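# Fork the loaded pallet into the station seat

## Task

With the fork, move the pallet and the workpieces on it into the station so that it lies flat on the seat, sits between the two side guides, and is pushed fully and squarely against the back stop. All workpieces must still be upright on the pallet at the end. Nothing counts if it stays in place only because the robot is holding or pressing it.

## Robot and tools

Robot: one six-joint arm of the UR type. Instead of a gripper it carries a rigid steel lifting fork. The fork has no motor and no sensor, so no number in a call controls it. A load stays on it only through the fork's shape, gravity and friction.

Fork geometry: two flat blades, each 240 mm long, 30 mm wide and 8 mm thick, with 110 mm between them. They point along the tool point's -y axis. The tool point sits in the gap between the blades, halfway along their length, on the plane of the faces that carry the load. The blade tips are 120 mm from it toward tool -y. The upright back legs are 120 mm from it toward tool +y. The load-bearing faces look along tool -z, so the blades are level when tool +z points straight down. If the blades tip down toward their noses, the load slides off. A flat block about 9 cm wide sticks out from the last joint's axis toward tool -y and turns with the fork.

Scene frame: the origin is on the table top directly below the arm base, and +z points up. Looking along +x, +y is to the left. The base may be slightly tilted. Results report the tool point position in metres and its orientation as a quaternion (w, x, y, z), plus linear (m/s) and angular (rad/s) velocities. At long reach the printed position can be less accurate.

execute_actions takes "actions", a list with zero or one entry, and an optional "pictures" boolean that defaults to on.
- An empty list only returns the current state.
- A motion entry is {"rows": [...], "steps": n}. It has 1 to 15 rows and n is 1 to 15 (15 if omitted). Each control step lasts 1/30 s. Row k is used on step k, and the last row repeats if there are more steps than rows.
- A wait entry is {"steps": n} with n up to 300. It sends nothing new and returns once n steps have passed since the previous result. Your reply time counts toward those steps.
- A refused call sends nothing to the robot.

Row format: one list of six numbers, each in [-1, 1], in the order dx, dy, dz, rx, ry, rz. Together they give a target pose for the tool point as an offset in the tool point's own axes, not in the scene frame. The offset is counted from a reference pose:
- normally, the tool pose in the latest result that showed it;
- before any such result in the scene, and for the second and later calls within one reply, the pose at the moment the action starts.
Every row is counted from that same reference, not from the row before it. Scale: 1.0 equals 0.6 m for dx, dy, dz and 180 degrees for the rotation. rx, ry, rz form a single rotation vector. An all-zero row is not a hold: it pulls the robot back to the reference pose.

Motion limits:
- On each step, the commanded pose is clipped to at most 100 mm and 16 degrees away from the measured pose. Damped inverse kinematics then drives the joints toward it, and position takes priority over orientation.
- Motion trails commands by about 0.17 s.
- After the last step the arm only finishes the last clipped pose, so a long move may stop short. Read the result and command the remainder.
- Joint speed and acceleration are limited, and the elbow cannot fully straighten.
- Joint ranges in rad: shoulder pan -3.142 to 3.142; shoulder lift, wrist 1, wrist 2 and wrist 3 -6.283 to 6.283; elbow 0.000 to 3.142.

Load sag: the controller does not know the load's mass. A heavier pallet makes the tool point sit lower than commanded and tilt further. Compare the reported pose with what you sent and correct for the difference, keeping the blades level or slightly nose-up.

Result lines:
- Joint positions, in URDF order from the base outward.
- Wrist force and Wrist torque [x y z], in the tool point's axes. They include contact, the held weight and inertia. The offset is up to about 5.5 N, noise about 3.4 N, and each axis saturates near 100 N. "no reading" is normal at the start.
- "Hand target": the pose the controller is currently driving toward.
- "pose unreachable": the clearance check altered or blocked a command. The mount under the base counts as part of the arm for this check.
- HELD: marks steps on which your row was not fully sent.
- MOTOR HOT: appears from 70 °C. Holding a load heats the motors, even while you are thinking. At 85 °C an OVER-TEMPERATURE FAULT applies the brakes until the motors cool.

Faults: the arm halts for 10 s, and the rest of the call is dropped, in two cases. One is when contact torque reaches a joint's limit: shoulder pan 310, shoulder lift 310, elbow 141, wrists 50.7 N m each, with the held weight counted. The other is when any outside force on the arm, fork or load reaches 150 N. During the halt the arm yields to the contact.



Cameras: cam_high 672x504, cam_low 672x504, cam_wrist 504x504 (fisheye). Calibration is given for each. zoom_image takes "camera" (one of those names) and "region" [x0, y0, x1, y1] in that camera's pixels, with the origin at the top-left and a maximum size of 504 by 504. It returns a finer view of the latest image.

Other tools:
- read_manual: returns only the URDF licence texts (section "licences").
- finished_scene: takes "scene", the current scene's number. It ends the scene permanently and reports success. Replying without any tool call ends all remaining work.

Things to avoid: knocking or placing anything off the table, which fails the task. Also avoid dropping the pallet, slips, slams, hard impacts and strong shoves. Loose objects may occasionally be nudged by an outside disturbance. Before finishing, slide the blades out so the pallet rests on its own against the stop with every workpiece upright.

Each tool is called as name(argument=value, ...) on one line, values as JSON.

## Session

execute_actions(actions=[])

Scene clock: 0.00 s of 6000.00 s.
end_effector_position=(+1.1175, +0.1561, +0.1411) end_effector_quat_wxyz=(+0.265, +0.957, -0.035, +0.113) end_effector_velocity=(-0.000, +0.000, -0.000) end_effector_angular_velocity=(+0.000, +0.000, +0.000)
Joint positions: [ 0.116 -0.439  1.223 -2.607 -2.907  1.489]
Joint velocities: [-0.  0. -0. -0.  0. -0.]
Wrist force (N, on the end effector, along its own x y z axes, offset not removed): no reading
Wrist torque (N m, same axes, about the end effector's origin, offset not removed): no reading
Hand target: +1.118, +0.156, +0.141; +0.265, +0.957, -0.035, +0.113
camera_calibration (this result's frames):
cam_wrist: T_world_to_cam=[[0.978759, -0.0202058, 0.204015, -1.11402], [-0.160956, -0.692086, 0.70364, 0.0718054], [0.126978, -0.721532, -0.680638, 0.184035], [0, 0, 0, 1]] pos_world=[1.07854, 0.159973, 0.302012]

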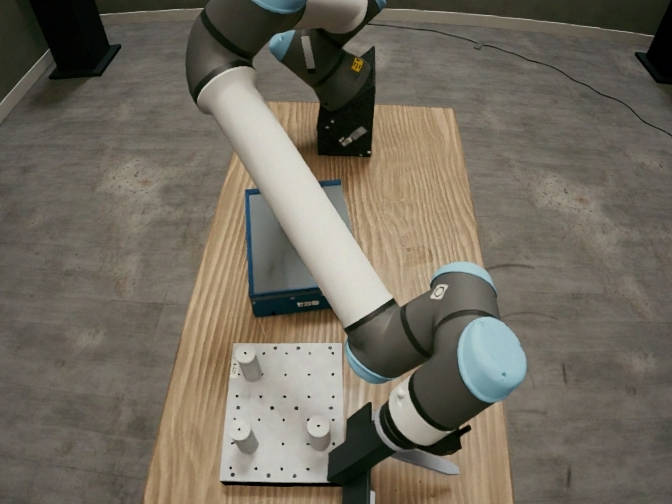

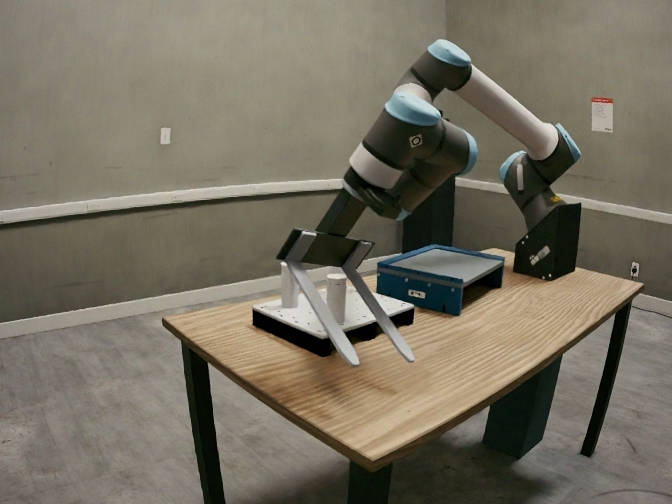

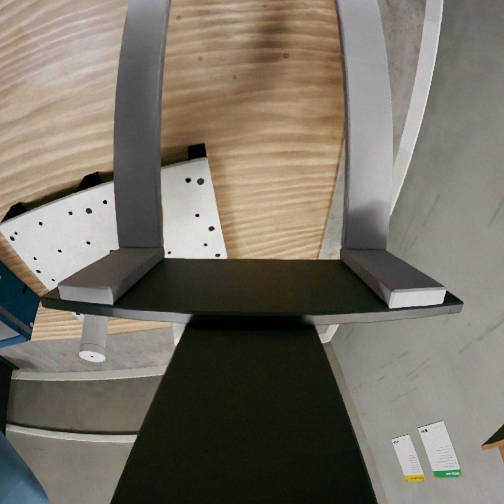

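execute_actions(actions=[{"rows":[[-0.095,0.092,-0.312,0,0,0],[-0.095,0.092,-0.312,0,0,0],[-0.095,0.092,-0.312,0,0,0],[-0.095,0.092,-0.312,0,0,0],[-0.095,0.092,-0.312,0,0,0],[-0.095,0.092,-0.312,0,0,0],[-0.095,0.092,-0.312,0,0,0],[-0.095,0.092,-0.312,0,0,0],[-0.095,0.092,-0.312,0.171,-0.073,-0.023]],"steps":15}], pictures=false)

Scene clock: 3.73 s of 6000.00 s.
end_effector_position=(+1.0299, +0.1950, +0.2927) end_effector_quat_wxyz=(+0.186, +0.974, -0.005, +0.128) end_effector_velocity=(-0.115, +0.061, +0.197) end_effector_angular_velocity=(+1.033, +0.326, +0.185)
Joint positions: [ 0.221 -0.676  1.41  -2.353 -2.754  1.683]
Joint velocities: [-0.064 -0.461  0.086  0.684  1.088  0.232]
Wrist force (N, on the end effector, along its own x y z axes, offset not removed): [-2.8 -3.6 -1.7]
Wrist torque (N m, same axes, about the end effector's origin, offset not removed): [-0.31 0.25 0.46]
Hand target: +1.012, +0.204, +0.319; +0.094, +0.991, +0.002, +0.090
Off the commanded pose: 0.025 m, 26 deg; orientation clipped at the last step of the last action.
Steps of this call (steps 1 to 90: nothing new was sent; then 0.23 s passed at rest; steps 91 to 105: all 15 steps of this action). Readings (end_effector_position):
91: (+1.1175, +0.1561, +0.1411)
92: (+1.1166, +0.1569, +0.1437)
94: (+1.1043, +0.1658, +0.1692)
98: (+1.0760, +0.1821, +0.2191)
105: the state above

execute_actions(actions=[{"rows":[[-0.29,0.017,-0.075,0.119,-0.082,-0.003]],"steps":15}], pictures=false)

execute_actions(actions=[{"rows":[[0,0,0,0,0,-0.5]],"steps":15}], pictures=false)

execute_actions(actions=[{"rows":[[0,0,0,0,0,-0.5]],"steps":15}], pictures=false)

execute_actions(actions=[{"rows":[[0,0,0,0,0,-0.5]],"steps":15}])

Scene clock: 7.97 s of 6000.00 s.
end_effector_position=(+0.8640, +0.1975, +0.2948) end_effector_quat_wxyz=(+0.007, +1.000, +0.000, +0.001) end_effector_velocity=(-0.110, -0.014, -0.014) end_effector_angular_velocity=(+0.091, +0.042, -0.024)
Joint positions: [ 0.144 -0.915  1.672 -2.156 -2.355  1.814]
Joint velocities: [-0.034 -0.147  0.256 -0.117  0.093 -0.006]
Wrist force (N, on the end effector, along its own x y z axes, offset not removed): [-2.2 0.5 0.4]
Wrist torque (N m, same axes, about the end effector's origin, offset not removed): [-0.18 0.09 0.63]
Hand target: +0.850, +0.196, +0.293; +0.001, +1.000, -0.000, -0.001
Off the commanded pose: 0.014 m, 1 deg.
Steps of this call (steps 1 to 90: nothing new was sent; then 0.73 s passed at rest; steps 91 to 105: all 15 steps of this action). Readings (end_effector_position):
91: (+1.0116, +0.2041, +0.3186)
92: (+1.0107, +0.2024, +0.3177)
94: (+0.9888, +0.1955, +0.3123)
98: (+0.9286, +0.1985, +0.3049)
105: the state above

Scene clock: 8.47 s of 6000.00 s.
end_effector_position=(+0.8651, +0.1959, +0.2943) end_effector_quat_wxyz=(+0.015, +0.969, +0.245, -0.008) end_effector_velocity=(+0.003, +0.004, +0.001) end_effector_angular_velocity=(-0.025, +0.043, +1.175)
Joint positions: [ 0.147 -0.807  1.49  -2.057 -2.369  1.339]
Joint velocities: [ 0.042  0.288 -0.426  0.2   -0.025 -1.102]
Wrist force (N, on the end effector, along its own x y z axes, offset not removed): [-2.4 -1.5 0.1]
Wrist torque (N m, same axes, about the end effector's origin, offset not removed): [-0.50 0.39 0.53]
Hand target: +0.865, +0.194, +0.295; +0.016, +0.938, +0.346, -0.011
Off the commanded pose: 0.002 m, 62 deg; orientation clipped at the last step of the last action.
Steps of this call (steps 1 to 15: all 15 steps of this action). Readings (end_effector_position):
1: (+0.8607, +0.1971, +0.2944)
2: (+0.8582, +0.1973, +0.2932)
4: (+0.8600, +0.1990, +0.2905)
8: (+0.8637, +0.1962, +0.2934)
15: the state above

Scene clock: 8.97 s of 6000.00 s.
end_effector_position=(+0.8672, +0.1958, +0.2943) end_effector_quat_wxyz=(+0.017, +0.853, +0.521, -0.019) end_effector_velocity=(+0.002, +0.003, -0.001) end_effector_angular_velocity=(-0.008, +0.067, +1.193)
Joint positions: [ 0.179 -0.656  1.287 -1.956 -2.377  0.794]
Joint velocities: [ 0.087  0.287 -0.343  0.167 -0.001 -1.056]
Wrist force (N, on the end effector, along its own x y z axes, offset not removed): [-0.7 -4.0 3.1]
Wrist torque (N m, same axes, about the end effector's origin, offset not removed): [-0.45 0.11 0.58]
Hand target: +0.868, +0.194, +0.294; +0.017, +0.793, +0.609, -0.023
Off the commanded pose: 0.002 m, 56 deg; orientation clipped at the last step of the last action.
Steps of this call (steps 1 to 15: all 15 steps of this action). Readings (end_effector_position):
1: (+0.8652, +0.1960, +0.2944)
2: (+0.8653, +0.1960, +0.2944)
4: (+0.8658, +0.1956, +0.2942)
8: (+0.8666, +0.1953, +0.2942)
15: the state above

Scene clock: 9.47 s of 6000.00 s.
end_effector_position=(+0.8696, +0.1973, +0.2942) end_effector_quat_wxyz=(+0.013, +0.657, +0.753, -0.033) end_effector_velocity=(+0.000, +0.003, +0.000) end_effector_angular_velocity=(-0.008, +0.106, +1.211)
Joint positions: [ 0.231 -0.527  1.153 -1.878 -2.377  0.27 ]
Joint velocities: [ 0.113  0.194 -0.137  0.106  0.011 -1.022]
Wrist force (N, on the end effector, along its own x y z axes, offset not removed): [-2.7 -1.2 4.3]
Wrist torque (N m, same axes, about the end effector's origin, offset not removed): [0.39 0.24 0.68]
Hand target: +0.871, +0.197, +0.294; +0.010, +0.571, +0.820, -0.038
Off the commanded pose: 0.003 m, 55 deg; orientation clipped at the last step of the last action.
Steps of this call (steps 1 to 15: all 15 steps of this action). Readings (end_effector_position):
1: (+0.8673, +0.1959, +0.2943)
2: (+0.8675, +0.1960, +0.2942)
4: (+0.8682, +0.1962, +0.2942)
8: (+0.8692, +0.1966, +0.2943)
15: the state above
camera_calibration (this result's frames):
cam_wrist: T_world_to_cam=[[-0.14367, 0.984725, -0.0983628, -0.03498], [0.959927, 0.162835, 0.228091, -1.05079], [0.240624, -0.0616512, -0.968658, 0.20511], [0, 0, 0, 1]] pos_world=[0.954301, 0.218197, 0.434917]

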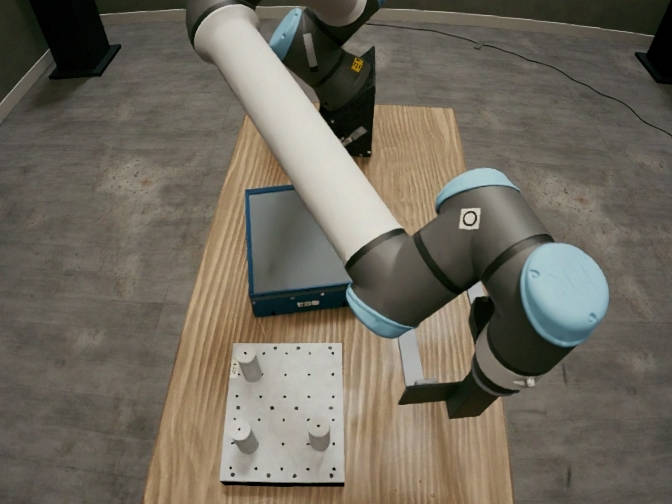

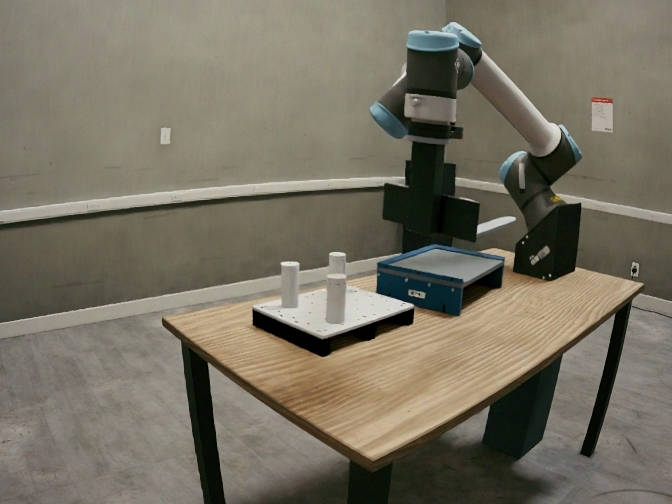

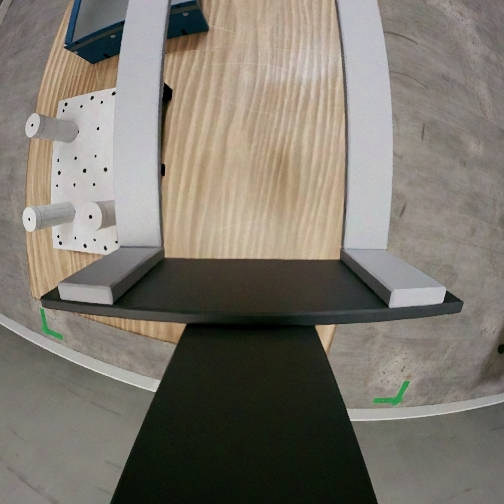

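execute_actions(actions=[{"rows":[[-0.047,0.107,0.167,-0.023,0.008,-0.473]],"steps":15}], pictures=false)

Scene clock: 14.13 s of 6000.00 s.
end_effector_position=(+0.9315, +0.1747, +0.1980) end_effector_quat_wxyz=(-0.005, +0.367, +0.929, -0.050) end_effector_velocity=(+0.033, -0.004, -0.034) end_effector_angular_velocity=(+0.064, +0.115, +1.181)
Joint positions: [ 0.204 -0.371  1.081 -1.947 -2.395 -0.418]
Joint velocities: [ 0.065  0.03   0.16  -0.115  0.035 -1.09 ]
Wrist force (N, on the end effector, along its own x y z axes, offset not removed): [-5.1 -2.8 1.0]
Wrist torque (N m, same axes, about the end effector's origin, offset not removed): [-0.48 0.79 1.01]
Hand target: +0.937, +0.174, +0.193; -0.012, +0.266, +0.963, -0.048
Off the commanded pose: 0.006 m, 46 deg; orientation clipped at the last step of the last action.
Steps of this call (steps 1 to 90: nothing new was sent; then 1.17 s passed at rest; steps 91 to 105: all 15 steps of this action). Readings (end_effector_position):
91: (+0.8714, +0.1966, +0.2941)
92: (+0.8733, +0.1960, +0.2919)
94: (+0.8863, +0.1930, +0.2667)
98: (+0.9115, +0.1801, +0.2217)
105: the state above

execute_actions(actions=[{"rows":[[0,0,0.05,-0.033,-0.004,-0.256]],"steps":15}], pictures=false)

execute_actions(actions=[{"steps":15}])

zoom_image(camera="cam_high", region=[230, 160, 410, 330])

Scene clock: 16.77 s of 6000.00 s.
end_effector_position=(+0.9292, +0.1743, +0.1695) end_effector_quat_wxyz=(-0.019, +0.036, +0.999, -0.022) end_effector_velocity=(+0.003, -0.007, -0.007) end_effector_angular_velocity=(+0.198, -0.069, +0.852)
Joint positions: [ 0.23  -0.435  1.32  -2.131 -2.347 -1.089]
Joint velocities: [ 0.025 -0.204  0.439 -0.439  0.117 -0.98 ]
Wrist force (N, on the end effector, along its own x y z axes, offset not removed): [-1.1 -7.0 4.4]
Wrist torque (N m, same axes, about the end effector's origin, offset not removed): [-0.77 0.35 0.29]
Hand target: +0.930, +0.173, +0.169; -0.009, -0.020, +1.000, -0.007
Off the commanded pose: 0.003 m, 8 deg.
Steps of this call (steps 1 to 64: nothing new was sent; steps 65 to 79: all 15 steps of this action). Readings (end_effector_position):
65: (+0.9374, +0.1744, +0.1935)
66: (+0.9370, +0.1744, +0.1933)
68: (+0.9316, +0.1756, +0.1864)
72: (+0.9297, +0.1751, +0.1742)
79: the state above

Scene clock: 17.27 s of 6000.00 s.
end_effector_position=(+0.9298, +0.1733, +0.1689) end_effector_quat_wxyz=(-0.009, -0.019, +1.000, -0.007) end_effector_velocity=(-0.001, +0.001, -0.000) end_effector_angular_velocity=(+0.004, -0.002, +0.014)
Joint positions: [ 0.232 -0.466  1.384 -2.205 -2.329 -1.225]
Joint velocities: [ 0.001 -0.003  0.009 -0.01   0.002 -0.016]
Wrist force (N, on the end effector, along its own x y z axes, offset not removed): [-8.5 -2.0 -0.4]
Wrist torque (N m, same axes, about the end effector's origin, offset not removed): [-0.39 1.58 1.52]
Hand target: +0.930, +0.173, +0.169; -0.009, -0.020, +1.000, -0.007
Off the commanded pose: 0.001 m, 2 deg.
Steps of this call (steps 1 to 15: nothing new was sent). Readings (end_effector_position):
1: (+0.9293, +0.1741, +0.1693)
2: (+0.9295, +0.1739, +0.1692)
4: (+0.9297, +0.1735, +0.1690)
8: (+0.9298, +0.1733, +0.1690)
15: the state above
camera_calibration (this result's frames):
cam_wrist: T_world_to_cam=[[-0.998941, -0.0433578, -0.0153869, 0.944347], [-0.0458217, 0.967619, 0.248222, -0.283791], [0.00412629, 0.248664, -0.968581, 0.233917], [0, 0, 0, 1]] pos_world=[0.929378, 0.257379, 0.311541]

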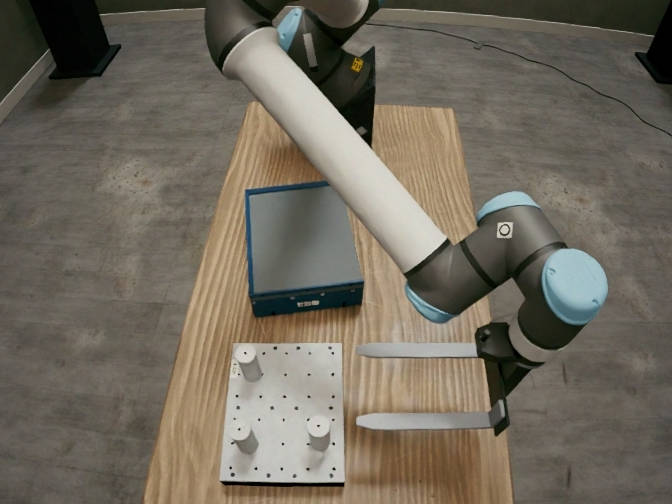

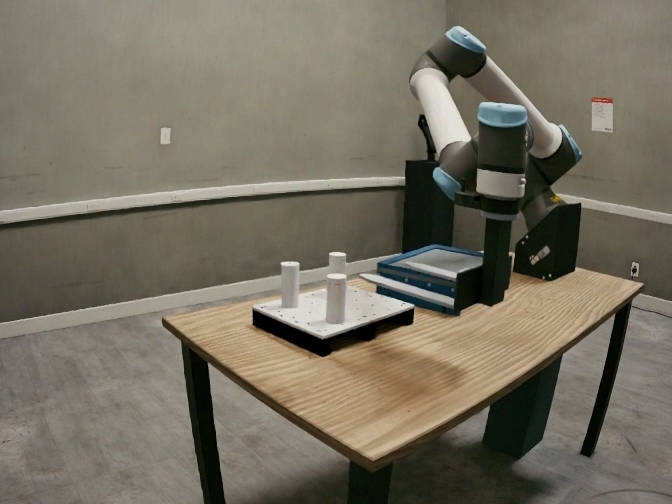

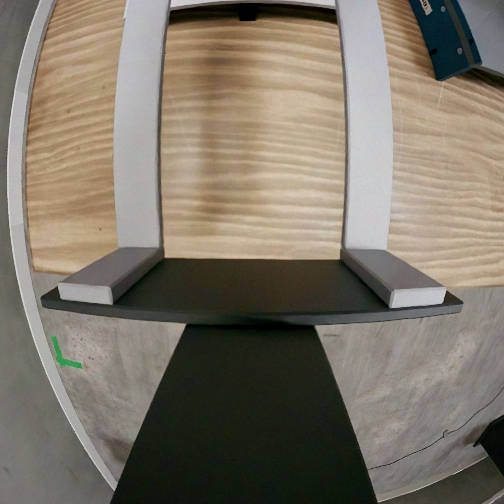

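Region (230, 160, 410, 330) of cam_high's 672x504 image, scaled by 2.800, with more detail than that image has.

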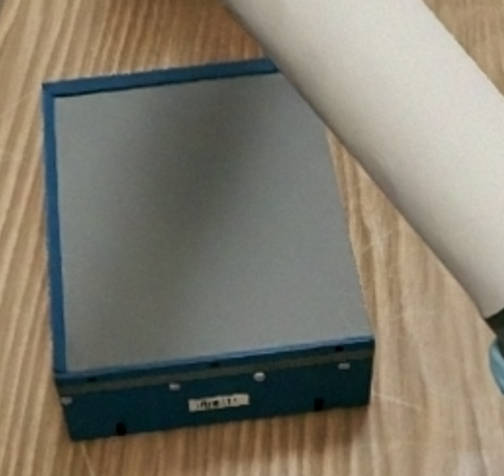

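execute_actions(actions=[{"rows":[[-0.011,0.002,0.232,-0.0045,-0.0057,-0.0045]],"steps":15}], pictures=false)

execute_actions(actions=[{"steps":15}])

zoom_image(camera="cam_low", region=[280, 280, 480, 400])

Scene clock: 20.77 s of 6000.00 s.
end_effector_position=(+0.9308, +0.1718, +0.0370) end_effector_quat_wxyz=(-0.004, -0.025, +1.000, -0.001) end_effector_velocity=(+0.022, +0.006, -0.058) end_effector_angular_velocity=(+0.019, -0.046, +0.009)
Joint positions: [ 0.139 -0.366  1.428 -2.456 -2.342 -1.378]
Joint velocities: [-0.042  0.067 -0.019 -0.157 -0.    -0.114]
Wrist force (N, on the end effector, along its own x y z axes, offset not removed): [-6.5 -5.2 1.5]
Wrist torque (N m, same axes, about the end effector's origin, offset not removed): [-0.89 1.25 1.18]
Hand target: +0.934, +0.173, +0.030; -0.001, -0.026, +1.000, +0.000
Off the commanded pose: 0.008 m, 0 deg.
Steps of this call (steps 1 to 90: nothing new was sent; steps 91 to 105: all 15 steps of this action). Readings (end_effector_position):
91: (+0.9298, +0.1733, +0.1689)
92: (+0.9289, +0.1733, +0.1652)
94: (+0.9243, +0.1727, +0.1321)
98: (+0.9239, +0.1707, +0.0750)
105: the state above

Scene clock: 21.27 s of 6000.00 s.
end_effector_position=(+0.9336, +0.1725, +0.0299) end_effector_quat_wxyz=(-0.001, -0.026, +1.000, +0.000) end_effector_velocity=(+0.001, +0.000, -0.001) end_effector_angular_velocity=(+0.001, -0.001, +0.001)
Joint positions: [ 0.134 -0.358  1.426 -2.475 -2.342 -1.392]
Joint velocities: [-0.001  0.001 -0.001 -0.002  0.    -0.003]
Wrist force (N, on the end effector, along its own x y z axes, offset not removed): [-4.0 -4.1 -0.6]
Wrist torque (N m, same axes, about the end effector's origin, offset not removed): [-0.85 0.72 0.77]
Hand target: +0.934, +0.173, +0.030; -0.001, -0.026, +1.000, +0.000
Off the commanded pose: 0.000 m, 0 deg.
Steps of this call (steps 1 to 15: nothing new was sent). Readings (end_effector_position):
1: (+0.9314, +0.1719, +0.0353)
2: (+0.9320, +0.1721, +0.0340)
4: (+0.9327, +0.1722, +0.0322)
8: (+0.9334, +0.1724, +0.0306)
15: the state above
camera_calibration (this result's frames):
cam_wrist: T_world_to_cam=[[-0.997837, -0.0569158, -0.0328907, 0.947813], [-0.0635551, 0.963099, 0.261535, -0.231422], [0.0167916, 0.26306, -0.964633, 0.0850699], [0, 0, 0, 1]] pos_world=[0.929627, 0.25445, 0.173761]

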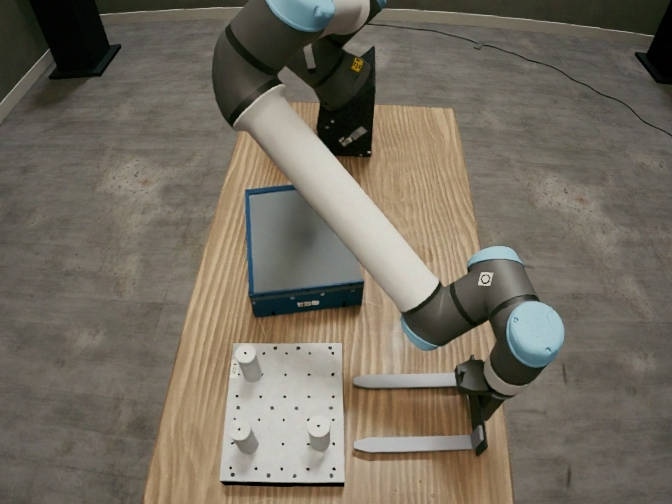

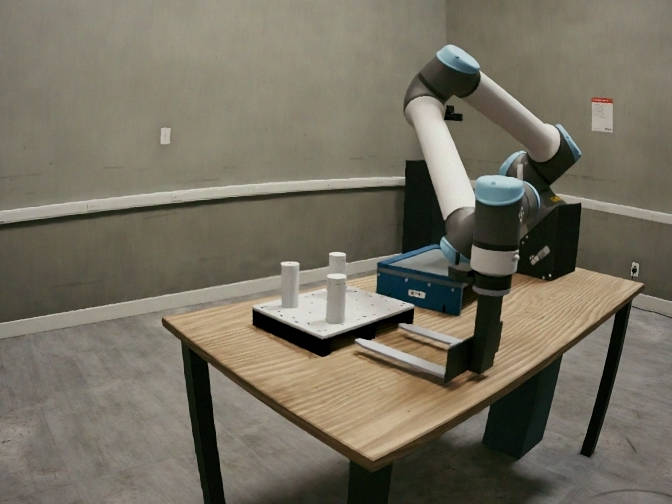

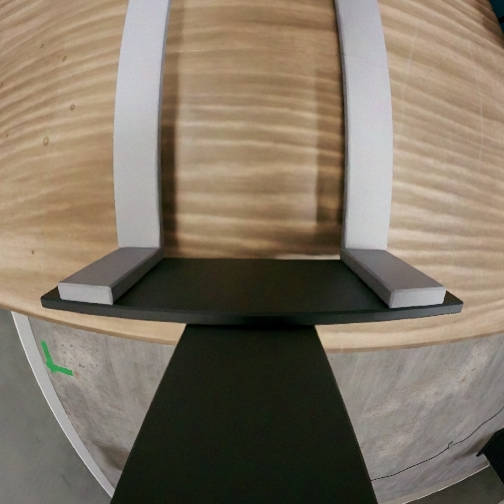

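Region (280, 280, 480, 400) of cam_low's 672x504 image, scaled by 2.520, with more detail than that image has; it fills the top 302 rows of this view, and the rest is white.

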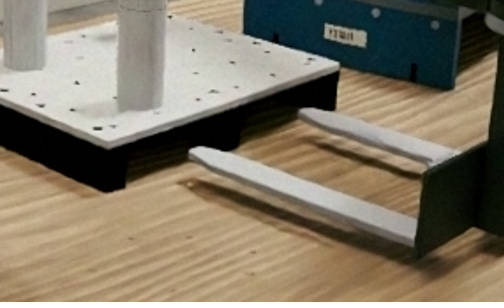

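execute_actions(actions=[{"rows":[[0,0,0.008,0,0,0],[0,0,0.008,0,0,0],[0,-0.02,0.008,0,0,0],[0,-0.04,0.008,0,0,0],[0,-0.06,0.008,0,0,0],[0,-0.09,0.008,0,0,0],[0,-0.12,0.008,0,0,0],[0,-0.15,0.008,0,0,0],[0,-0.18,0.008,0,0,0],[0,-0.2,0.008,0,0,0]],"steps":15}])

Scene clock: 24.13 s of 6000.00 s.
end_effector_position=(+0.9392, +0.0736, +0.0245) end_effector_quat_wxyz=(-0.003, -0.024, +1.000, -0.001) end_effector_velocity=(+0.006, -0.170, +0.003) end_effector_angular_velocity=(+0.009, -0.012, +0.008)
Joint positions: [ 0.057 -0.453  1.508 -2.532 -2.354 -1.492]
Joint velocities: [-0.125 -0.18   0.149 -0.112 -0.004 -0.197]
Wrist force (N, on the end effector, along its own x y z axes, offset not removed): [-7.3 -11.9 1.2]
Wrist torque (N m, same axes, about the end effector's origin, offset not removed): [-1.62 1.34 1.23]
Hand target: +0.940, +0.053, +0.025; -0.001, -0.025, +1.000, -0.000
Off the commanded pose: 0.021 m, 0 deg.
Steps of this call (steps 1 to 71: nothing new was sent; steps 72 to 86: all 15 steps of this action). Readings (end_effector_position):
72: (+0.9336, +0.1725, +0.0298)
73: (+0.9336, +0.1725, +0.0295)
75: (+0.9337, +0.1717, +0.0278)
79: (+0.9350, +0.1483, +0.0256)
86: the state above
camera_calibration (this result's frames):
cam_wrist: T_world_to_cam=[[-0.998107, -0.0542604, -0.0289543, 0.947529], [-0.0599248, 0.963935, 0.259302, -0.137816], [0.0138402, 0.260546, -0.965362, 0.108766], [0, 0, 0, 1]] pos_world=[0.935972, 0.15592, 0.168169]

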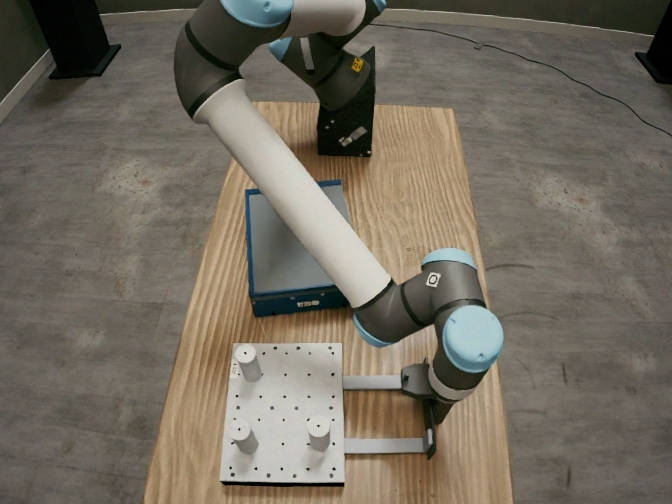

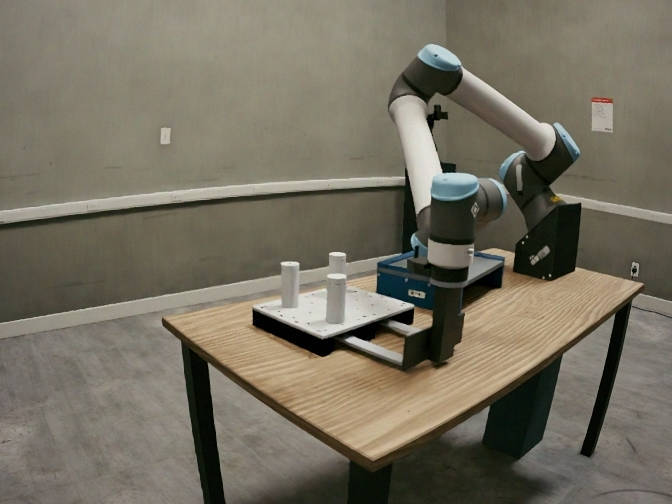

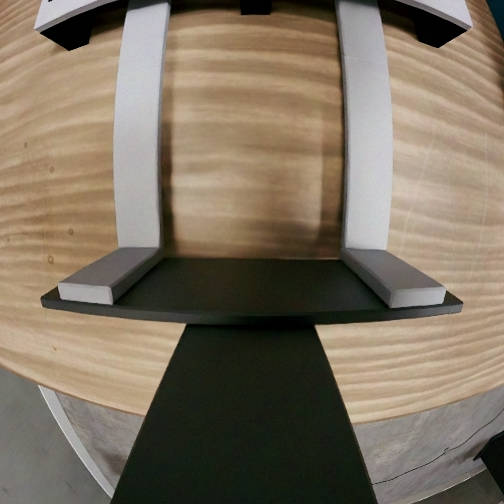

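execute_actions(actions=[{"rows":[[0.004,-0.06,-0.001,0,-0.002,0],[0.004,-0.09,-0.001,0,-0.002,0],[0.004,-0.12,-0.001,0,-0.002,0],[0.004,-0.15,-0.001,0,-0.002,0],[0.004,-0.18,-0.001,0,-0.002,0],[0.004,-0.21,-0.001,0,-0.002,0],[0.004,-0.24,-0.001,0,-0.002,0],[0.004,-0.26,-0.001,0,-0.002,0]],"steps":15}], pictures=false)

execute_actions(actions=[{"steps":14}])

Scene clock: 27.10 s of 6000.00 s.
end_effector_position=(+0.9436, -0.0697, +0.0253) end_effector_quat_wxyz=(-0.001, -0.023, +1.000, -0.002) end_effector_velocity=(+0.005, -0.104, +0.003) end_effector_angular_velocity=(+0.011, -0.017, +0.011)
Joint positions: [-0.05  -0.592  1.598 -2.595 -2.36  -1.644]
Joint velocities: [-0.078 -0.104  0.06  -0.058  0.013 -0.139]
Wrist force (N, on the end effector, along its own x y z axes, offset not removed): [-5.6 -3.8 2.3]
Wrist torque (N m, same axes, about the end effector's origin, offset not removed): [-0.19 0.94 1.27]
Hand target: +0.944, -0.082, +0.026; +0.000, -0.024, +1.000, -0.001
Off the commanded pose: 0.013 m, 0 deg.
Steps of this call (steps 1 to 74: nothing new was sent; steps 75 to 89: all 15 steps of this action). Readings (end_effector_position):
75: (+0.9397, +0.0531, +0.0251)
76: (+0.9396, +0.0521, +0.0250)
78: (+0.9393, +0.0417, +0.0248)
82: (+0.9410, -0.0054, +0.0245)
89: the state above

Scene clock: 27.57 s of 6000.00 s.
end_effector_position=(+0.9443, -0.0819, +0.0256) end_effector_quat_wxyz=(+0.000, -0.024, +1.000, -0.001) end_effector_velocity=(-0.000, -0.001, -0.002) end_effector_angular_velocity=(+0.001, +0.001, +0.000)
Joint positions: [-0.059 -0.604  1.605 -2.603 -2.358 -1.662]
Joint velocities: [-0.002 -0.     0.001 -0.001  0.001 -0.002]
Wrist force (N, on the end effector, along its own x y z axes, offset not removed): [-6.6 -2.5 -2.6]
Wrist torque (N m, same axes, about the end effector's origin, offset not removed): [-1.07 1.26 1.21]
Hand target: +0.944, -0.082, +0.026; +0.000, -0.024, +1.000, -0.001
Off the commanded pose: 0.000 m, 0 deg.
Steps of this call (steps 1 to 14: nothing new was sent). Readings (end_effector_position):
1: (+0.9438, -0.0728, +0.0254)
2: (+0.9439, -0.0750, +0.0254)
4: (+0.9441, -0.0781, +0.0255)
8: (+0.9442, -0.0808, +0.0255)
14: the state above
camera_calibration (this result's frames):
cam_wrist: T_world_to_cam=[[-0.997937, -0.0539493, -0.0347909, 0.944218], [-0.0611383, 0.963974, 0.258875, 0.0132581], [0.0195714, 0.260468, -0.965284, 0.144784], [0, 0, 0, 1]] pos_world=[0.940247, 0.00044767, 0.169176]

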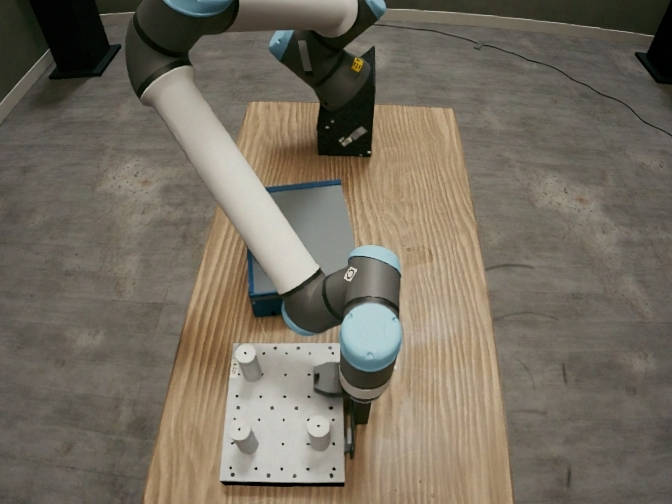

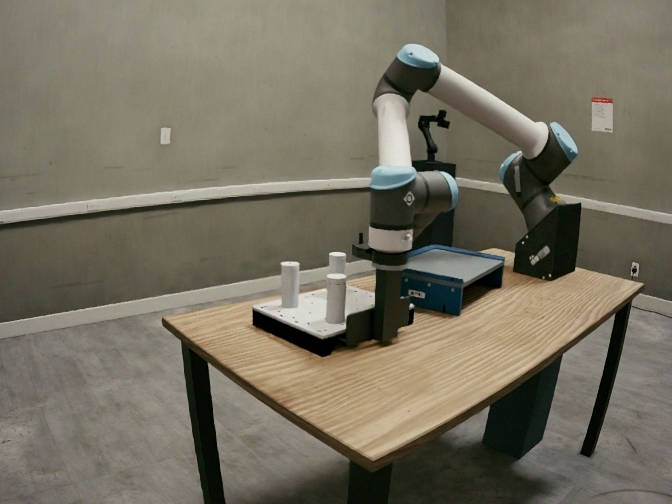

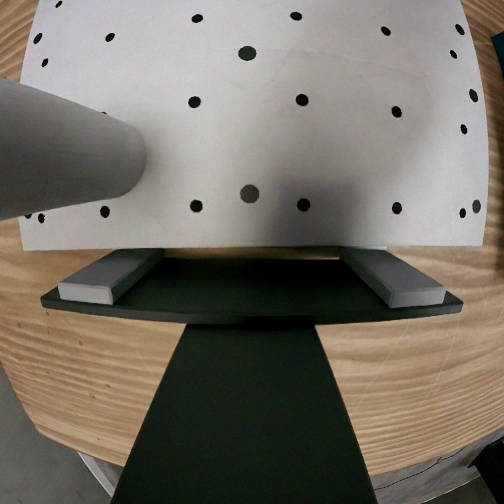

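execute_actions(actions=[{"rows":[[0,0,-0.003,0,0,0],[0,0,-0.006,0,0,0],[0,0,-0.009,0,0,0],[0,0,-0.012,0,0,0],[0,0,-0.015,0,0,0],[0,0,-0.018,0,0,0],[0,0,-0.021,0,0,0],[0,0,-0.024,0,0,0],[0,0,-0.027,0,0,0],[0,0,-0.03,0,0,0],[0,0,-0.033,0,0,0],[0,0,-0.036,0,0,0],[0,0,-0.04,0,0,0],[0,0,-0.045,0,0,0],[0,0,-0.05,0,0,0]]}], pictures=false)

execute_actions(actions=[{"rows":[[0,0,-0.025,0,0,0],[0,0,-0.035,0,0,0],[0,0,-0.05,0,0,0],[0,0,-0.065,0,0,0],[0,0,-0.08,0,0,0],[0,0,-0.1,0,0,0],[0,0,-0.12,0,0,0],[0,0,-0.14,0,0,0],[0,0,-0.16,0,0,0],[0,0,-0.175,0,0,0],[0,0,-0.19,0,0,0],[0,0,-0.2,0,0,0],[0,0,-0.207,0,0,0],[0,0,-0.21,0,0,0]]}], pictures=false)

execute_actions(actions=[{"steps":15}])

Scene clock: 32.00 s of 6000.00 s.
end_effector_position=(+0.9442, -0.0818, +0.0437) end_effector_quat_wxyz=(+0.000, -0.024, +1.000, -0.001) end_effector_velocity=(-0.003, +0.003, +0.055) end_effector_angular_velocity=(+0.002, +0.008, +0.008)
Joint positions: [-0.045 -0.622  1.606 -2.572 -2.358 -1.642]
Joint velocities: [ 0.044 -0.056  0.003  0.109  0.001  0.063]
Wrist force (N, on the end effector, along its own x y z axes, offset not removed): [-5.9 -2.9 19.1]
Wrist torque (N m, same axes, about the end effector's origin, offset not removed): [-2.66 -0.65 0.90]
Hand target: +0.944, -0.082, +0.055; +0.000, -0.024, +1.000, -0.001
Off the commanded pose: 0.012 m, 0 deg.
Steps of this call (steps 1 to 90: nothing new was sent; then 0.93 s passed at rest; steps 91 to 105: all 15 steps of this action). Readings (end_effector_position):
91: (+0.9443, -0.0822, +0.0256)
92: (+0.9443, -0.0822, +0.0257)
94: (+0.9443, -0.0821, +0.0268)
98: (+0.9443, -0.0820, +0.0318)
105: the state above

Scene clock: 32.50 s of 6000.00 s.
end_effector_position=(+0.9450, -0.0818, +0.1427) end_effector_quat_wxyz=(+0.003, -0.025, +1.000, -0.002) end_effector_velocity=(-0.002, -0.000, +0.211) end_effector_angular_velocity=(+0.001, +0.006, +0.003)
Joint positions: [ 0.029 -0.711  1.592 -2.403 -2.358 -1.544]
Joint velocities: [ 0.157 -0.176 -0.065  0.407  0.009  0.225]
Wrist force (N, on the end effector, along its own x y z axes, offset not removed): [-6.7 -5.0 19.2]
Wrist torque (N m, same axes, about the end effector's origin, offset not removed): [-2.22 1.36 1.05]
Hand target: +0.944, -0.082, +0.169; +0.002, -0.025, +1.000, -0.001
Off the commanded pose: 0.027 m, 0 deg.
Steps of this call (steps 1 to 15: all 15 steps of this action). Readings (end_effector_position):
1: (+0.9441, -0.0817, +0.0457)
2: (+0.9441, -0.0817, +0.0481)
4: (+0.9441, -0.0816, +0.0544)
8: (+0.9445, -0.0816, +0.0790)
15: the state above

Scene clock: 33.00 s of 6000.00 s.
end_effector_position=(+0.9440, -0.0816, +0.1687) end_effector_quat_wxyz=(+0.002, -0.025, +1.000, -0.001) end_effector_velocity=(+0.000, -0.001, +0.005) end_effector_angular_velocity=(+0.001, -0.002, -0.001)
Joint positions: [ 0.048 -0.732  1.583 -2.348 -2.356 -1.513]
Joint velocities: [ 0.003 -0.004 -0.002  0.007  0.001  0.004]
Wrist force (N, on the end effector, along its own x y z axes, offset not removed): [-2.9 -1.2 27.7]
Wrist torque (N m, same axes, about the end effector's origin, offset not removed): [-1.26 0.95 0.76]
Hand target: +0.944, -0.082, +0.169; +0.002, -0.025, +1.000, -0.001
Off the commanded pose: 0.001 m, 0 deg.
Steps of this call (steps 1 to 15: nothing new was sent). Readings (end_effector_position):
1: (+0.9449, -0.0818, +0.1490)
2: (+0.9447, -0.0817, +0.1539)
4: (+0.9445, -0.0817, +0.1604)
8: (+0.9441, -0.0816, +0.1662)
15: the state above
camera_calibration (this result's frames):
cam_wrist: T_world_to_cam=[[-0.997773, -0.0549496, -0.0378192, 0.949261], [-0.062881, 0.964017, 0.258297, -0.0223205], [0.022265, 0.2601, -0.965325, 0.280271], [0, 0, 0, 1]] pos_world=[0.939503, 0.000780374, 0.312218]

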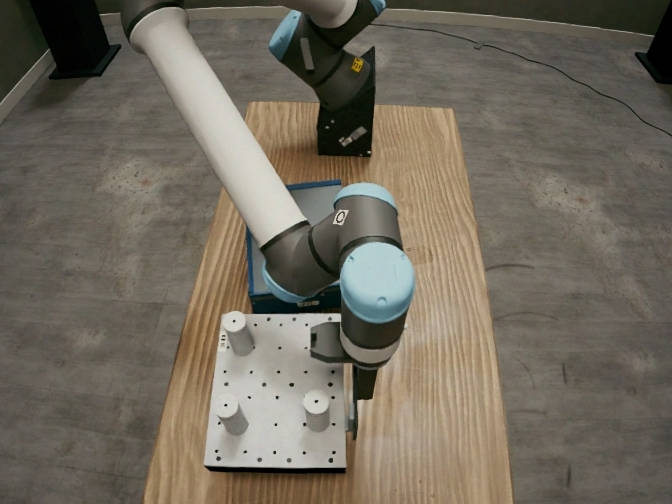

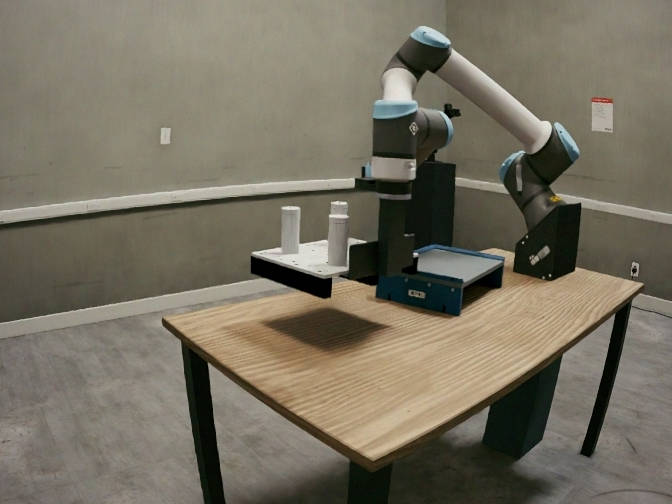

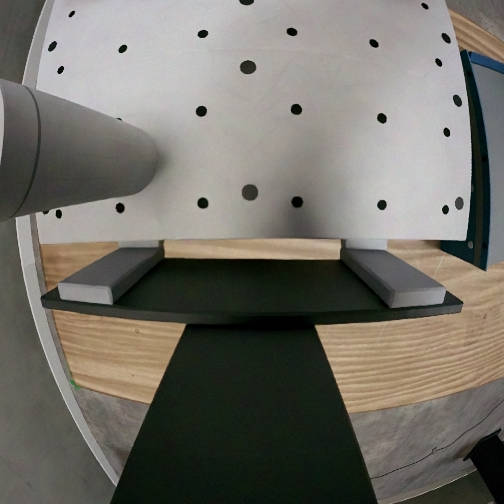

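execute_actions(actions=[{"rows":[[0.005,0.001,0,0,0,-0.0003],[0.015,0.002,0,0,0,-0.001],[0.03,0.003,0,0,0,-0.002],[0.045,0.005,0,0,0,-0.003],[0.06,0.006,0,0,0,-0.004],[0.075,0.008,0,0,0,-0.005],[0.09,0.009,0,0,0,-0.006],[0.105,0.011,0,0,0,-0.007],[0.12,0.012,0,0,0,-0.008],[0.135,0.014,0,0,0,-0.009],[0.15,0.015,0,0,0,-0.01],[0.165,0.017,0,0,0,-0.011],[0.18,0.018,0,0,0,-0.012],[0.195,0.02,0,0,0,-0.013],[0.21,0.021,0,0,0,-0.014]]}], pictures=false)

execute_actions(actions=[{"rows":[[0.09,0.011,0,0,0,-0.006],[0.105,0.013,0,0,0,-0.007],[0.12,0.015,0,0,0,-0.008],[0.135,0.017,0,0,0,-0.009],[0.15,0.019,0,0,0,-0.01],[0.165,0.021,0,0,0,-0.011],[0.18,0.023,0,0,0,-0.012],[0.195,0.025,0,0,0,-0.013],[0.21,0.027,0,0,0,-0.014],[0.225,0.029,0,0,0,-0.015],[0.24,0.031,0,0,0,-0.016],[0.255,0.033,0,0,0,-0.017],[0.27,0.035,0,0,0,-0.018],[0.285,0.037,0,0,0,-0.019],[0.3,0.039,0,0,0,-0.02]]}], pictures=false)

execute_actions(actions=[{"rows":[[0.09,0.014,0,0,0,-0.006],[0.105,0.0165,0,0,0,-0.007],[0.12,0.019,0,0,0,-0.008],[0.135,0.0215,0,0,0,-0.009],[0.15,0.024,0,0,0,-0.01],[0.165,0.0265,0,0,0,-0.011],[0.18,0.029,0,0,0,-0.012],[0.195,0.0315,0,0,0,-0.013],[0.21,0.034,0,0,0,-0.014],[0.225,0.0365,0,0,0,-0.015],[0.24,0.039,0,0,0,-0.016],[0.255,0.0415,0,0,0,-0.017],[0.265,0.043,0,0,0,-0.018],[0.272,0.044,0,0,0,-0.0185],[0.275,0.045,0,0,0,-0.019]]}], pictures=false)

execute_actions(actions=[{"steps":15}], pictures=false)

Scene clock: 46.57 s of 6000.00 s.
end_effector_position=(+0.8671, -0.0775, +0.1679) end_effector_quat_wxyz=(+0.001, -0.038, +0.999, -0.002) end_effector_velocity=(-0.252, +0.014, -0.003) end_effector_angular_velocity=(-0.002, +0.005, +0.089)
Joint positions: [ 0.058 -0.809  1.76  -2.436 -2.355 -1.524]
Joint velocities: [ 0.035 -0.237  0.559 -0.28   0.002 -0.035]
Wrist force (N, on the end effector, along its own x y z axes, offset not removed): [-0.9 -6.9 35.3]
Wrist torque (N m, same axes, about the end effector's origin, offset not removed): [-1.10 0.26 0.27]
Hand target: +0.822, -0.075, +0.166; -0.001, -0.046, +0.999, -0.002
Off the commanded pose: 0.050 m, 1 deg.
Steps of this call (steps 1 to 90: nothing new was sent; then 10.07 s passed at rest; steps 91 to 105: all 15 steps of this action). Readings (end_effector_position):
91: (+0.9440, -0.0816, +0.1691)
92: (+0.9439, -0.0817, +0.1691)
94: (+0.9410, -0.0816, +0.1692)
98: (+0.9214, -0.0806, +0.1689)
105: the state above

Scene clock: 47.07 s of 6000.00 s.
end_effector_position=(+0.7371, -0.0704, +0.1664) end_effector_quat_wxyz=(-0.001, -0.060, +0.998, -0.002) end_effector_velocity=(-0.268, +0.014, -0.002) end_effector_angular_velocity=(-0.000, +0.002, +0.093)
Joint positions: [ 0.079 -0.92   2.033 -2.573 -2.353 -1.536]
Joint velocities: [ 0.051 -0.21   0.535 -0.272  0.006 -0.019]
Wrist force (N, on the end effector, along its own x y z axes, offset not removed): [-3.8 -6.1 31.5]
Wrist torque (N m, same axes, about the end effector's origin, offset not removed): [-1.52 1.04 0.77]
Hand target: +0.690, -0.068, +0.165; -0.001, -0.069, +0.998, -0.002
Off the commanded pose: 0.051 m, 1 deg.
Steps of this call (steps 1 to 15: all 15 steps of this action). Readings (end_effector_position):
1: (+0.8586, -0.0771, +0.1677)
2: (+0.8500, -0.0766, +0.1675)
4: (+0.8336, -0.0758, +0.1672)
8: (+0.7996, -0.0740, +0.1669)
15: the state above

Scene clock: 47.57 s of 6000.00 s.
end_effector_position=(+0.6065, -0.0650, +0.1649) end_effector_quat_wxyz=(-0.002, -0.083, +0.997, -0.002) end_effector_velocity=(-0.242, +0.010, -0.002) end_effector_angular_velocity=(-0.001, +0.006, +0.095)
Joint positions: [ 0.107 -1.014  2.283 -2.699 -2.35  -1.54 ]
Joint velocities: [ 0.064 -0.155  0.445 -0.22   0.009 -0.001]
Wrist force (N, on the end effector, along its own x y z axes, offset not removed): [0.7 -0.5 28.2]
Wrist torque (N m, same axes, about the end effector's origin, offset not removed): [-1.22 0.89 0.38]
Hand target: +0.572, -0.064, +0.165; -0.002, -0.089, +0.996, -0.002
Off the commanded pose: 0.036 m, 1 deg.
Steps of this call (steps 1 to 15: all 15 steps of this action). Readings (end_effector_position):
1: (+0.7281, -0.0699, +0.1663)
2: (+0.7192, -0.0695, +0.1661)
4: (+0.7027, -0.0689, +0.1658)
8: (+0.6685, -0.0676, +0.1654)
15: the state above

Scene clock: 48.07 s of 6000.00 s.
end_effector_position=(+0.5728, -0.0637, +0.1651) end_effector_quat_wxyz=(-0.002, -0.089, +0.996, -0.002) end_effector_velocity=(-0.004, +0.000, +0.000) end_effector_angular_velocity=(+0.000, -0.000, +0.004)
Joint positions: [ 0.117 -1.035  2.345 -2.73  -2.349 -1.541]
Joint velocities: [ 0.002 -0.004  0.008 -0.003  0.    -0.001]
Wrist force (N, on the end effector, along its own x y z axes, offset not removed): [1.6 0.3 32.6]
Wrist torque (N m, same axes, about the end effector's origin, offset not removed): [-0.22 -0.05 -0.09]
Hand target: +0.572, -0.064, +0.165; -0.002, -0.089, +0.996, -0.002
Off the commanded pose: 0.003 m, 0 deg.
Steps of this call (steps 1 to 15: nothing new was sent). Readings (end_effector_position):
1: (+0.5989, -0.0647, +0.1648)
2: (+0.5925, -0.0644, +0.1649)
4: (+0.5839, -0.0640, +0.1650)
8: (+0.5761, -0.0638, +0.1651)
15: the state above

execute_actions(actions=[{"rows":[[0.004,0,0,0,0,0],[0.01,0.001,0,0,0,-0.0005],[0.02,0.002,0,0,0,-0.001],[0.032,0.004,0,0,0,-0.0015],[0.045,0.005,0,0,0,-0.002],[0.058,0.007,0,-0.0005,-0.0005,-0.0025],[0.071,0.008,0,-0.0005,-0.0005,-0.003],[0.084,0.01,0.004,-0.001,-0.001,-0.0035],[0.096,0.011,0.009,-0.001,-0.001,-0.004],[0.106,0.012,0.015,-0.0013,-0.0013,-0.0045],[0.114,0.013,0.021,-0.0013,-0.0013,-0.005],[0.12,0.014,0.027,-0.0013,-0.0013,-0.0055],[0.123,0.014,0.033,-0.0013,-0.0013,-0.0055],[0.123,0.014,0.038,-0.0013,-0.0013,-0.0055],[0.123,0.014,0.042,-0.0013,-0.0013,-0.0055]]}], pictures=false)

execute_actions(actions=[{"steps":15}])

zoom_image(camera="cam_high", region=[225, 150, 405, 330])

zoom_image(camera="cam_low", region=[365, 210, 535, 325])

Scene clock: 53.40 s of 6000.00 s.
end_effector_position=(+0.5141, -0.0675, +0.1543) end_effector_quat_wxyz=(-0.002, -0.096, +0.995, -0.000) end_effector_velocity=(-0.126, -0.009, -0.077) end_effector_angular_velocity=(+0.010, +0.010, +0.030)
Joint positions: [ 0.113 -1.058  2.457 -2.822 -2.346 -1.559]
Joint velocities: [-0.084  0.067  0.265 -0.403 -0.001 -0.14 ]
Wrist force (N, on the end effector, along its own x y z axes, offset not removed): [3.9 -0.3 32.1]
Wrist torque (N m, same axes, about the end effector's origin, offset not removed): [-0.12 0.43 0.15]
Hand target: +0.499, -0.069, +0.142; -0.002, -0.097, +0.995, +0.000
Off the commanded pose: 0.021 m, 0 deg.
Steps of this call (steps 1 to 90: nothing new was sent; then 1.83 s passed at rest; steps 91 to 105: all 15 steps of this action). Readings (end_effector_position):
91: (+0.5723, -0.0637, +0.1651)
92: (+0.5721, -0.0637, +0.1651)
94: (+0.5702, -0.0639, +0.1651)
98: (+0.5550, -0.0649, +0.1650)
105: the state above

Scene clock: 53.90 s of 6000.00 s.
end_effector_position=(+0.4988, -0.0690, +0.1418) end_effector_quat_wxyz=(-0.002, -0.097, +0.995, +0.000) end_effector_velocity=(-0.002, -0.001, -0.002) end_effector_angular_velocity=(+0.000, +0.001, -0.000)
Joint positions: [ 0.097 -1.042  2.491 -2.888 -2.347 -1.584]
Joint velocities: [-0.003  0.003  0.004 -0.009  0.    -0.004]
Wrist force (N, on the end effector, along its own x y z axes, offset not removed): [-2.4 -0.4 27.7]
Wrist torque (N m, same axes, about the end effector's origin, offset not removed): [-0.76 0.72 0.52]
Hand target: +0.499, -0.069, +0.142; -0.002, -0.097, +0.995, +0.000
Off the commanded pose: 0.002 m, 0 deg.
Steps of this call (steps 1 to 15: nothing new was sent). Readings (end_effector_position):
1: (+0.5104, -0.0677, +0.1517)
2: (+0.5075, -0.0680, +0.1493)
4: (+0.5037, -0.0684, +0.1460)
8: (+0.5003, -0.0688, +0.1430)
15: the state above
camera_calibration (this result's frames):
cam_wrist: T_world_to_cam=[[-0.979493, -0.199135, -0.030627, 0.484619], [-0.200124, 0.94403, 0.262215, 0.0109205], [-0.0233034, 0.262967, -0.964523, 0.283814], [0, 0, 0, 1]] pos_world=[0.48348, 0.0115613, 0.285724]

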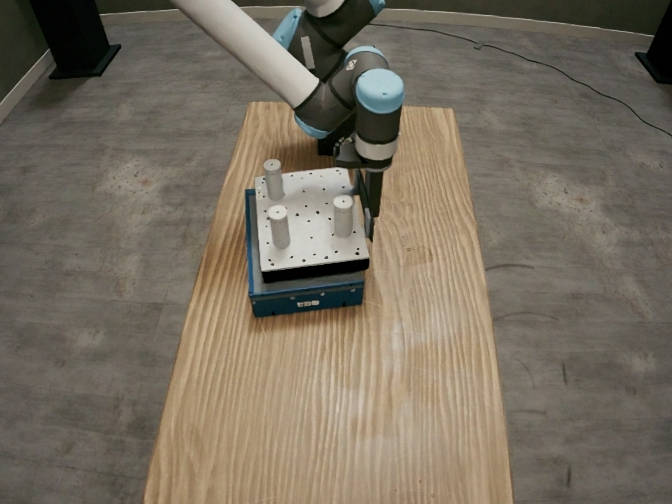

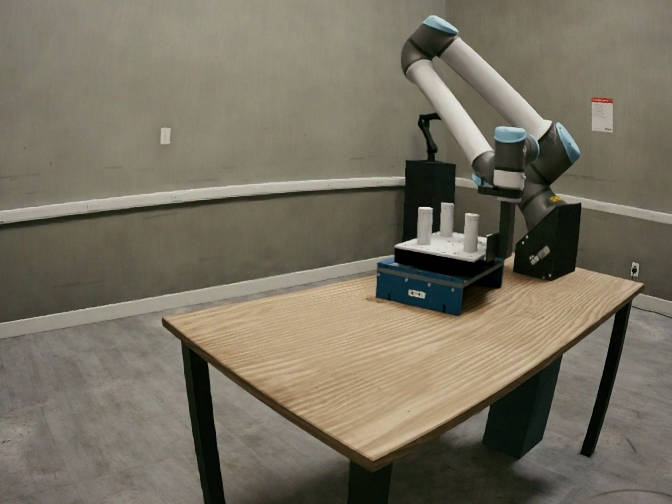

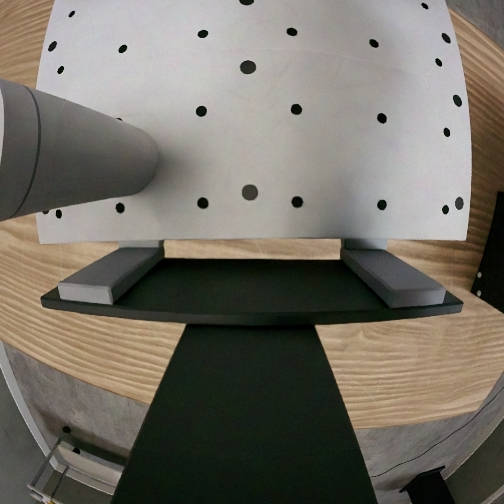

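Region (225, 150, 405, 330) of cam_high's 672x504 image, scaled by 2.800, with more detail than that image has.

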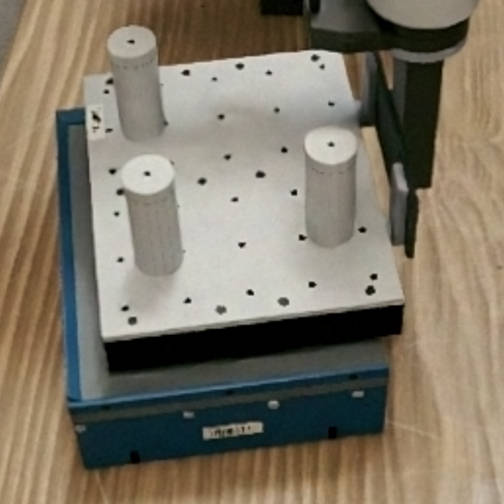

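Region (365, 210, 535, 325) of cam_low's 672x504 image, scaled by 2.965, with more detail than that image has; it fills the top 341 rows of this view, and the rest is white.

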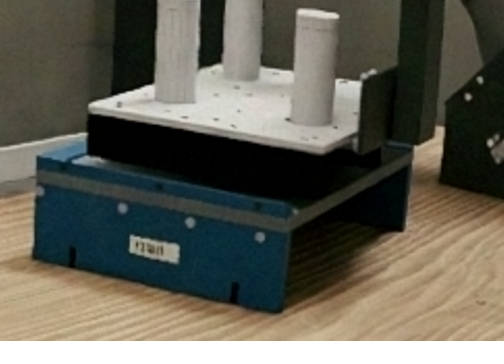

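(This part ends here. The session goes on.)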